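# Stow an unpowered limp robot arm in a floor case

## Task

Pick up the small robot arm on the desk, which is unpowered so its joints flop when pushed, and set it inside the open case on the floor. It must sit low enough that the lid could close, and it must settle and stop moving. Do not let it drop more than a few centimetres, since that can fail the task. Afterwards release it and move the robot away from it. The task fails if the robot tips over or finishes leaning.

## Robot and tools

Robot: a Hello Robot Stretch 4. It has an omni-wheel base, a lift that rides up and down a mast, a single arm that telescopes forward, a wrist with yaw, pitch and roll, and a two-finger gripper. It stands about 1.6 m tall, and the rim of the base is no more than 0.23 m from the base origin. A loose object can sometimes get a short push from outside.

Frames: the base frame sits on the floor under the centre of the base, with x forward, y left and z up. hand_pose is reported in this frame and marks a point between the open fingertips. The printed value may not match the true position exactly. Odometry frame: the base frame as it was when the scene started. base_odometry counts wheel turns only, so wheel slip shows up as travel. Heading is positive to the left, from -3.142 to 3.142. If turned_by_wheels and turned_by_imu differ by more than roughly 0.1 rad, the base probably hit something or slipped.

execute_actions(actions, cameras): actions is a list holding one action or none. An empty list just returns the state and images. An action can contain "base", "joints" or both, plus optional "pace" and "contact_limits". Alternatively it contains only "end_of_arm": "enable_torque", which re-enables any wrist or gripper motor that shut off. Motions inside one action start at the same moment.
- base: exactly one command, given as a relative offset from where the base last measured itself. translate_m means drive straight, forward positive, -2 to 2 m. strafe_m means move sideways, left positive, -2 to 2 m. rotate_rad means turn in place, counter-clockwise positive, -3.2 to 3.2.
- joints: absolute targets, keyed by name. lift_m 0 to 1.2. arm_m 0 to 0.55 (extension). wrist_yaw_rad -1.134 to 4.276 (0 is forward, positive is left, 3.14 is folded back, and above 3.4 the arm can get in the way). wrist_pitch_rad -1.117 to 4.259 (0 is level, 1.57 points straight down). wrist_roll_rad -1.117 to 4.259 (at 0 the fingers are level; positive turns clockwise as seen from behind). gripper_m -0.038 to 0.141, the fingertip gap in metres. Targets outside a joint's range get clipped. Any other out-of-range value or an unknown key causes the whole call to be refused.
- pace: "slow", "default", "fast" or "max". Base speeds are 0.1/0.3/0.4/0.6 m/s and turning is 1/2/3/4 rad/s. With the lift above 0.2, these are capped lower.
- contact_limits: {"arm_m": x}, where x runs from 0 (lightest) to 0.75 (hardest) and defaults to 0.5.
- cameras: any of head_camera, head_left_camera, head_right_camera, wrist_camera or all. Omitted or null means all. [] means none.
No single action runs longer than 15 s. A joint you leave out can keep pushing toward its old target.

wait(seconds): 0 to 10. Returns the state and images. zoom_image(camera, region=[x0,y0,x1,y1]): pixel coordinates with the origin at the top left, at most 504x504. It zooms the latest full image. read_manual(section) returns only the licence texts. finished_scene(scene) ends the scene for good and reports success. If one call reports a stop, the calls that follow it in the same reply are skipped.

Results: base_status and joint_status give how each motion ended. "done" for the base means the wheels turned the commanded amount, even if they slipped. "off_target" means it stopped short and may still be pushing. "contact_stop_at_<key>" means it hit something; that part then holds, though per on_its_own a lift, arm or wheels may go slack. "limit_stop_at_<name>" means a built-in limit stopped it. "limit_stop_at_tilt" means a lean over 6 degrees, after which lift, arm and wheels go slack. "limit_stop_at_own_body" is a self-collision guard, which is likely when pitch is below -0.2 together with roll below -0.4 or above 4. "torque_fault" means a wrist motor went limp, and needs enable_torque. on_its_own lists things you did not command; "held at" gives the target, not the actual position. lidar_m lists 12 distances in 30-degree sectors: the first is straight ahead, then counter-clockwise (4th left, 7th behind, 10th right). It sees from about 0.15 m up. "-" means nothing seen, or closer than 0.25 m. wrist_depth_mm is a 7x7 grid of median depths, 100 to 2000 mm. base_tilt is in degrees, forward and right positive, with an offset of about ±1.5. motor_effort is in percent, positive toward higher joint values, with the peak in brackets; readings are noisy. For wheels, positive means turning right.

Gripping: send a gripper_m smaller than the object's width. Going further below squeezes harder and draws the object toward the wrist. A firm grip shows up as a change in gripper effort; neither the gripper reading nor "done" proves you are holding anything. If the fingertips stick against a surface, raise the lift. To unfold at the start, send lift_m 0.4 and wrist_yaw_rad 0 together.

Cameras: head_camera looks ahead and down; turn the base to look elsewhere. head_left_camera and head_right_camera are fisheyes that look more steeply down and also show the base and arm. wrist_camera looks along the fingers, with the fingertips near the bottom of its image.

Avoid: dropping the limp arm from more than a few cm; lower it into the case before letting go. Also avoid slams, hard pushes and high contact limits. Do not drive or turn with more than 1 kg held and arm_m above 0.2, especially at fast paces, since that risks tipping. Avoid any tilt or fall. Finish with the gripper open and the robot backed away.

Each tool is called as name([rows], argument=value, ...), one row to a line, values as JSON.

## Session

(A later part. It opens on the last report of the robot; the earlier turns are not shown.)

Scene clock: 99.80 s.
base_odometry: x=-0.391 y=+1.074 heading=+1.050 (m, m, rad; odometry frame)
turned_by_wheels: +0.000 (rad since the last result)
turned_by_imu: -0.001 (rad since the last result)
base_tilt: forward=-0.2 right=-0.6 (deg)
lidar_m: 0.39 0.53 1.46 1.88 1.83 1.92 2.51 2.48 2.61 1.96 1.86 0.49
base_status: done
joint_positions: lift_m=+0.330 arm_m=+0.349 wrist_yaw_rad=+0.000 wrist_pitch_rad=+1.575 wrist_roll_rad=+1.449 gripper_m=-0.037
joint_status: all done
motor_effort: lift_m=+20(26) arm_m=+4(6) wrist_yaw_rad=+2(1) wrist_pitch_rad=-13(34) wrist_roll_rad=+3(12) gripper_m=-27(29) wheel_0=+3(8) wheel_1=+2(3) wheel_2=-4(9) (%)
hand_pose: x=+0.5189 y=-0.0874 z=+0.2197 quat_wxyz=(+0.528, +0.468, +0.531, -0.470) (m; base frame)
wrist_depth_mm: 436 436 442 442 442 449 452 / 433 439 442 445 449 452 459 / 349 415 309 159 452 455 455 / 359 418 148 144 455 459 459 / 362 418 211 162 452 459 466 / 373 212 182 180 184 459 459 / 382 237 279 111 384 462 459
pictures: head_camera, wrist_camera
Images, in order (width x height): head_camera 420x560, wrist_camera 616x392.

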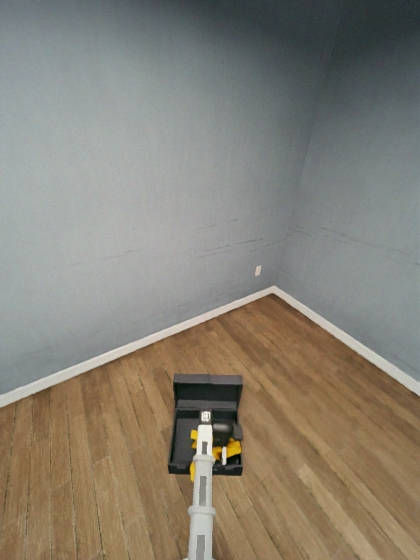

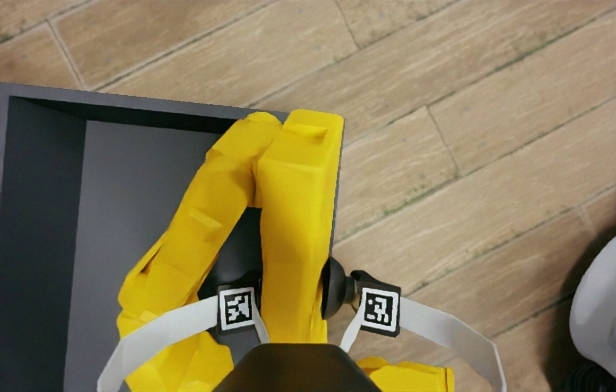

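The base pushed the case. Raise, extend, lower.

execute_actions([
  {"joints":{"lift_m":0.43,"arm_m":0.335},"pace":"slow"},
], cameras=[])

execute_actions([
  {"base":{"strafe_m":0.02},"joints":{"arm_m":0.47,"wrist_roll_rad":1.55},"pace":"slow"},
], cameras=[])

execute_actions([
  {"joints":{"lift_m":0.31},"pace":"slow"},
], cameras=["wrist_camera","head_camera"])

zoom_image(camera="head_camera", region=[110,370,310,560])

Scene clock: 107.17 s.
base_odometry: x=-0.391 y=+1.074 heading=+1.050 (m, m, rad; odometry frame)
turned_by_wheels: +0.000 (rad since the last result)
turned_by_imu: -0.001 (rad since the last result)
base_tilt: forward=-0.2 right=-0.6 (deg)
lidar_m: 0.39 0.48 1.44 1.90 1.85 1.92 2.52 2.49 2.57 2.00 1.85 0.51
base_status: not commanded
joint_positions: lift_m=+0.429 arm_m=+0.336 wrist_yaw_rad=+0.000 wrist_pitch_rad=+1.571 wrist_roll_rad=+1.450 gripper_m=-0.037
joint_status: all done
motor_effort: lift_m=+26(27) arm_m=-5(13) wrist_yaw_rad=+1(0) wrist_pitch_rad=-2(14) wrist_roll_rad=+1(3) gripper_m=-29(30) wheel_0=+3(3) wheel_1=+2(2) wheel_2=-4(4) (%)
hand_pose: x=+0.5067 y=-0.0874 z=+0.3192 quat_wxyz=(+0.529, +0.469, +0.529, -0.469) (m; base frame)
wrist_depth_mm: 535 544 539 539 554 549 559 / 535 539 549 544 544 554 559 / 394 484 410 158 549 554 554 / 394 521 145 139 549 559 564 / 397 477 203 158 554 559 488 / 404 206 182 179 185 564 421 / 410 239 282 112 439 554 418
pictures: none
No camera images: the call's "cameras" was empty. Leave "cameras" out to get every camera's image.

Scene clock: 109.80 s.
base_odometry: x=-0.409 y=+1.084 heading=+1.050 (m, m, rad; odometry frame)
turned_by_wheels: +0.000 (rad since the last result)
turned_by_imu: -0.001 (rad since the last result)
base_tilt: forward=-0.2 right=-0.6 (deg)
lidar_m: 0.47 0.51 1.45 1.90 1.83 1.88 2.47 2.51 2.61 1.99 1.86 0.49
base_status: done
joint_positions: lift_m=+0.429 arm_m=+0.469 wrist_yaw_rad=+0.000 wrist_pitch_rad=+1.571 wrist_roll_rad=+1.550 gripper_m=-0.037
joint_status: all done
motor_effort: lift_m=+26(26) arm_m=+5(8) wrist_yaw_rad=+1(2) wrist_pitch_rad=-3(4) wrist_roll_rad=+2(4) gripper_m=-28(28) wheel_0=-2(4) wheel_1=+3(6) wheel_2=+0(5) (%)
hand_pose: x=+0.6399 y=-0.0874 z=+0.3192 quat_wxyz=(+0.505, +0.495, +0.505, -0.495) (m; base frame)
wrist_depth_mm: 535 535 544 544 554 554 564 / 236 539 535 544 554 554 554 / 259 368 404 158 442 554 564 / 256 397 145 139 525 564 564 / 259 322 204 158 525 554 564 / 257 208 183 179 186 559 564 / 258 239 283 111 324 564 569
pictures: none
No camera images: the call's "cameras" was empty. Leave "cameras" out to get every camera's image.

Scene clock: 111.80 s.
base_odometry: x=-0.409 y=+1.084 heading=+1.050 (m, m, rad; odometry frame)
turned_by_wheels: +0.000 (rad since the last result)
turned_by_imu: +0.000 (rad since the last result)
base_tilt: forward=+0.0 right=-0.6 (deg)
lidar_m: 0.47 0.51 1.43 1.87 1.84 1.87 2.51 2.51 2.57 1.99 1.86 0.53
base_status: not commanded
joint_positions: lift_m=+0.310 arm_m=+0.469 wrist_yaw_rad=+0.000 wrist_pitch_rad=+1.571 wrist_roll_rad=+1.550 gripper_m=-0.037
joint_status: all done
motor_effort: lift_m=+21(23) arm_m=+4(5) wrist_yaw_rad=+2(4) wrist_pitch_rad=-1(8) wrist_roll_rad=+1(2) gripper_m=-28(28) wheel_0=-1(2) wheel_1=+3(3) wheel_2=+0(0) (%)
hand_pose: x=+0.6400 y=-0.0874 z=+0.1997 quat_wxyz=(+0.505, +0.495, +0.505, -0.495) (m; base frame)
wrist_depth_mm: 415 421 421 427 427 427 430 / 235 285 421 424 430 430 433 / 258 287 373 156 402 359 433 / 259 287 141 135 404 359 439 / 257 278 158 155 410 359 436 / 259 205 181 176 186 359 436 / 257 231 272 111 263 329 439
pictures: head_camera, wrist_camera
Images, in order (width x height): head_camera 420x560, wrist_camera 616x392.

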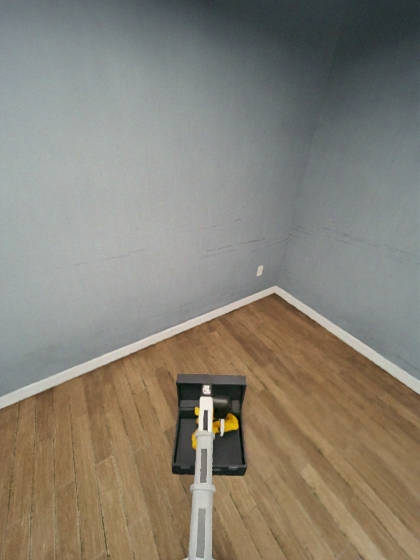

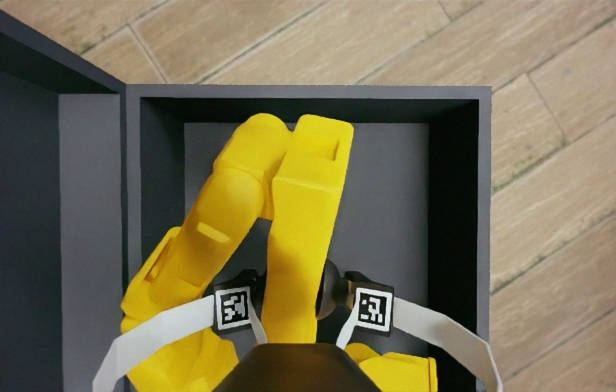

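Region (110, 370, 310, 560) of head_camera's 420x560 image, scaled by 2.520, with more detail than that image has; it fills the top 479 rows of this view, and the rest is white.

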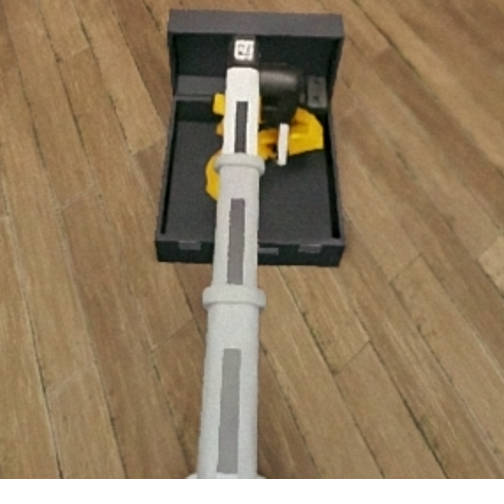

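execute_actions([
  {"joints":{"arm_m":0.44,"lift_m":0.17},"pace":"slow"},
], cameras=["wrist_camera","head_camera"])

zoom_image(camera="head_camera", region=[110,370,310,560])

Scene clock: 116.27 s.
base_odometry: x=-0.409 y=+1.084 heading=+1.050 (m, m, rad; odometry frame)
turned_by_wheels: +0.000 (rad since the last result)
turned_by_imu: -0.001 (rad since the last result)
base_tilt: forward=-0.1 right=-0.7 (deg)
lidar_m: 0.49 0.51 1.43 1.88 1.84 1.89 2.49 2.50 2.62 1.99 1.87 0.53
base_status: not commanded
joint_positions: lift_m=+0.170 arm_m=+0.441 wrist_yaw_rad=+0.000 wrist_pitch_rad=+1.569 wrist_roll_rad=+1.550 gripper_m=-0.037
joint_status: all done
motor_effort: lift_m=+15(20) arm_m=-5(3) wrist_yaw_rad=+2(3) wrist_pitch_rad=+3(3) wrist_roll_rad=+0(1) gripper_m=-28(30) wheel_0=-1(1) wheel_1=+2(3) wheel_2=+0(0) (%)
hand_pose: x=+0.6121 y=-0.0874 z=+0.0601 quat_wxyz=(+0.505, +0.495, +0.505, -0.495) (m; base frame)
wrist_depth_mm: 159 159 159 160 160 160 160 / 208 244 246 224 246 214 171 / 217 260 183 181 264 229 171 / 219 262 186 191 265 229 171 / 217 262 205 205 266 229 171 / 217 200 181 193 185 229 172 / 217 202 267 111 268 191 171
pictures: head_camera, wrist_camera
Images, in order (width x height): head_camera 420x560, wrist_camera 616x392.

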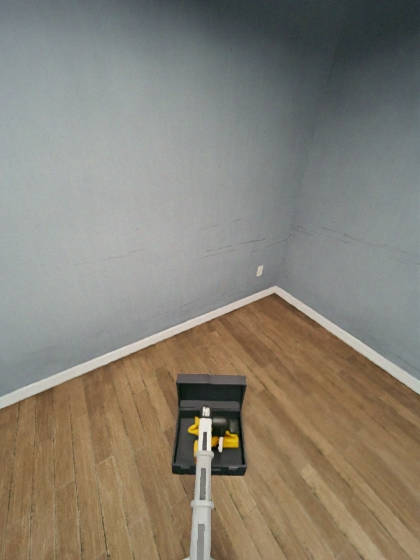

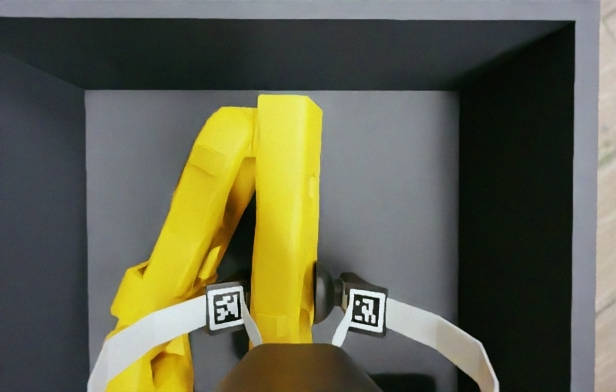

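Region (110, 370, 310, 560) of head_camera's 420x560 image, scaled by 2.520, with more detail than that image has; it fills the top 479 rows of this view, and the rest is white.

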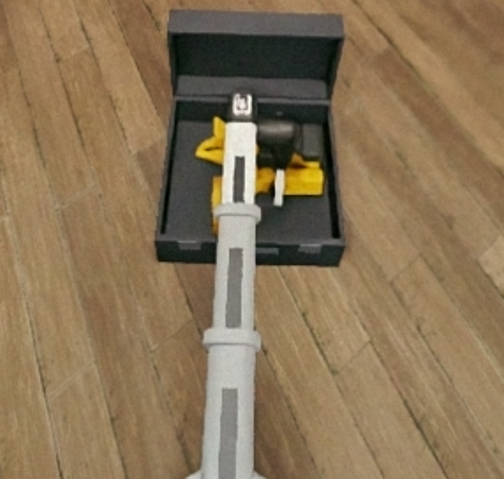

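execute_actions([
  {"joints":{"gripper_m":0.045}},
], cameras=[])

execute_actions([
  {"joints":{"lift_m":0.45}},
], cameras=[])

execute_actions([
  {"base":{"translate_m":-0.1},"joints":{"arm_m":0.0,"wrist_roll_rad":0,"wrist_pitch_rad":1.0}},
], cameras=["wrist_camera"])

Scene clock: 121.30 s.
base_odometry: x=-0.409 y=+1.084 heading=+1.050 (m, m, rad; odometry frame)
turned_by_wheels: +0.000 (rad since the last result)
turned_by_imu: -0.001 (rad since the last result)
base_tilt: forward=-0.1 right=-0.6 (deg)
lidar_m: 0.48 0.52 1.43 1.91 1.84 1.89 2.46 2.48 2.60 1.96 1.86 0.51
base_status: not commanded
joint_positions: lift_m=+0.170 arm_m=+0.441 wrist_yaw_rad=+0.000 wrist_pitch_rad=+1.570 wrist_roll_rad=+1.550 gripper_m=+0.045
joint_status: all done
motor_effort: lift_m=+17(17) arm_m=-5(5) wrist_yaw_rad=+3(1) wrist_pitch_rad=-1(4) wrist_roll_rad=+0(1) gripper_m=-2(26) wheel_0=-1(1) wheel_1=+2(2) wheel_2=+0(0) (%)
hand_pose: x=+0.6118 y=-0.0874 z=+0.0600 quat_wxyz=(+0.505, +0.495, +0.505, -0.495) (m; base frame)
wrist_depth_mm: 161 161 161 161 161 162 162 / 209 248 249 225 250 214 170 / 220 259 210 206 264 228 169 / 219 260 205 206 265 229 169 / 219 259 218 206 264 229 170 / 218 215 198 192 202 228 171 / 218 209 265 111 267 213 170
pictures: none
No camera images: the call's "cameras" was empty. Leave "cameras" out to get every camera's image.

Scene clock: 123.50 s.
base_odometry: x=-0.409 y=+1.084 heading=+1.050 (m, m, rad; odometry frame)
turned_by_wheels: +0.000 (rad since the last result)
turned_by_imu: -0.001 (rad since the last result)
base_tilt: forward=-0.2 right=-0.7 (deg)
lidar_m: 0.49 0.56 1.45 1.88 1.82 1.89 2.47 2.52 2.59 2.00 1.83 0.50
base_status: not commanded
joint_positions: lift_m=+0.450 arm_m=+0.441 wrist_yaw_rad=+0.000 wrist_pitch_rad=+1.570 wrist_roll_rad=+1.550 gripper_m=+0.045
joint_status: all done
motor_effort: lift_m=+23(26) arm_m=-5(5) wrist_yaw_rad=+2(1) wrist_pitch_rad=+0(0) wrist_roll_rad=-1(1) gripper_m=-4(6) wheel_0=-1(1) wheel_1=+2(2) wheel_2=+0(0) (%)
hand_pose: x=+0.6119 y=-0.0874 z=+0.3395 quat_wxyz=(+0.505, +0.495, +0.505, -0.495) (m; base frame)
wrist_depth_mm: 564 564 559 564 569 569 569 / 273 569 564 564 569 569 574 / 298 421 539 544 569 574 580 / 300 421 544 544 549 569 580 / 300 421 525 549 554 574 580 / 298 424 199 484 203 574 585 / 298 397 477 111 508 585 585
pictures: none
No camera images: the call's "cameras" was empty. Leave "cameras" out to get every camera's image.

Scene clock: 125.90 s.
base_odometry: x=-0.458 y=+0.997 heading=+1.050 (m, m, rad; odometry frame)
turned_by_wheels: +0.000 (rad since the last result)
turned_by_imu: -0.001 (rad since the last result)
base_tilt: forward=-0.2 right=-0.6 (deg)
lidar_m: 0.57 1.47 1.54 1.87 1.80 1.85 2.42 2.46 2.52 2.06 1.93 0.59
base_status: done
joint_positions: lift_m=+0.450 arm_m=+0.001 wrist_yaw_rad=+0.000 wrist_pitch_rad=+1.002 wrist_roll_rad=+0.000 gripper_m=+0.045
joint_status: all done
motor_effort: lift_m=+23(23) arm_m=-5(3) wrist_yaw_rad=+3(1) wrist_pitch_rad=-5(6) wrist_roll_rad=-1(4) gripper_m=-3(5) wheel_0=+0(5) wheel_1=+0(4) wheel_2=+0(8) (%)
hand_pose: x=+0.3272 y=-0.0874 z=+0.3850 quat_wxyz=(+0.877, +0.000, +0.480, +0.000) (m; base frame)
wrist_depth_mm: 1025 960 723 741 1042 1025 1078 / 878 866 750 768 904 917 946 / 788 759 741 723 778 820 831 / 715 683 627 640 715 732 750 / 661 654 654 661 676 676 683 / 597 609 199 603 202 615 634 / 564 549 569 111 574 569 580
pictures: wrist_camera
Images, in order (width x height): wrist_camera 616x392.

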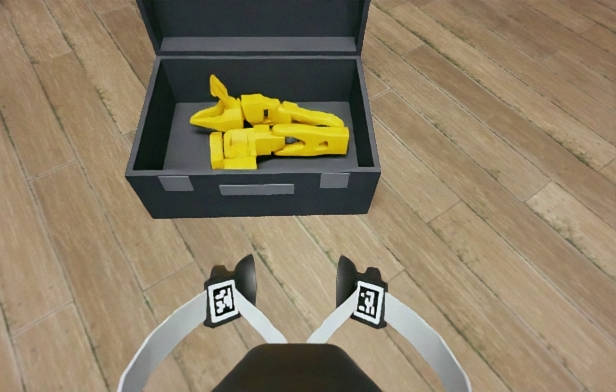

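finished_scene(scene=2)

The scene is finished: the task was done.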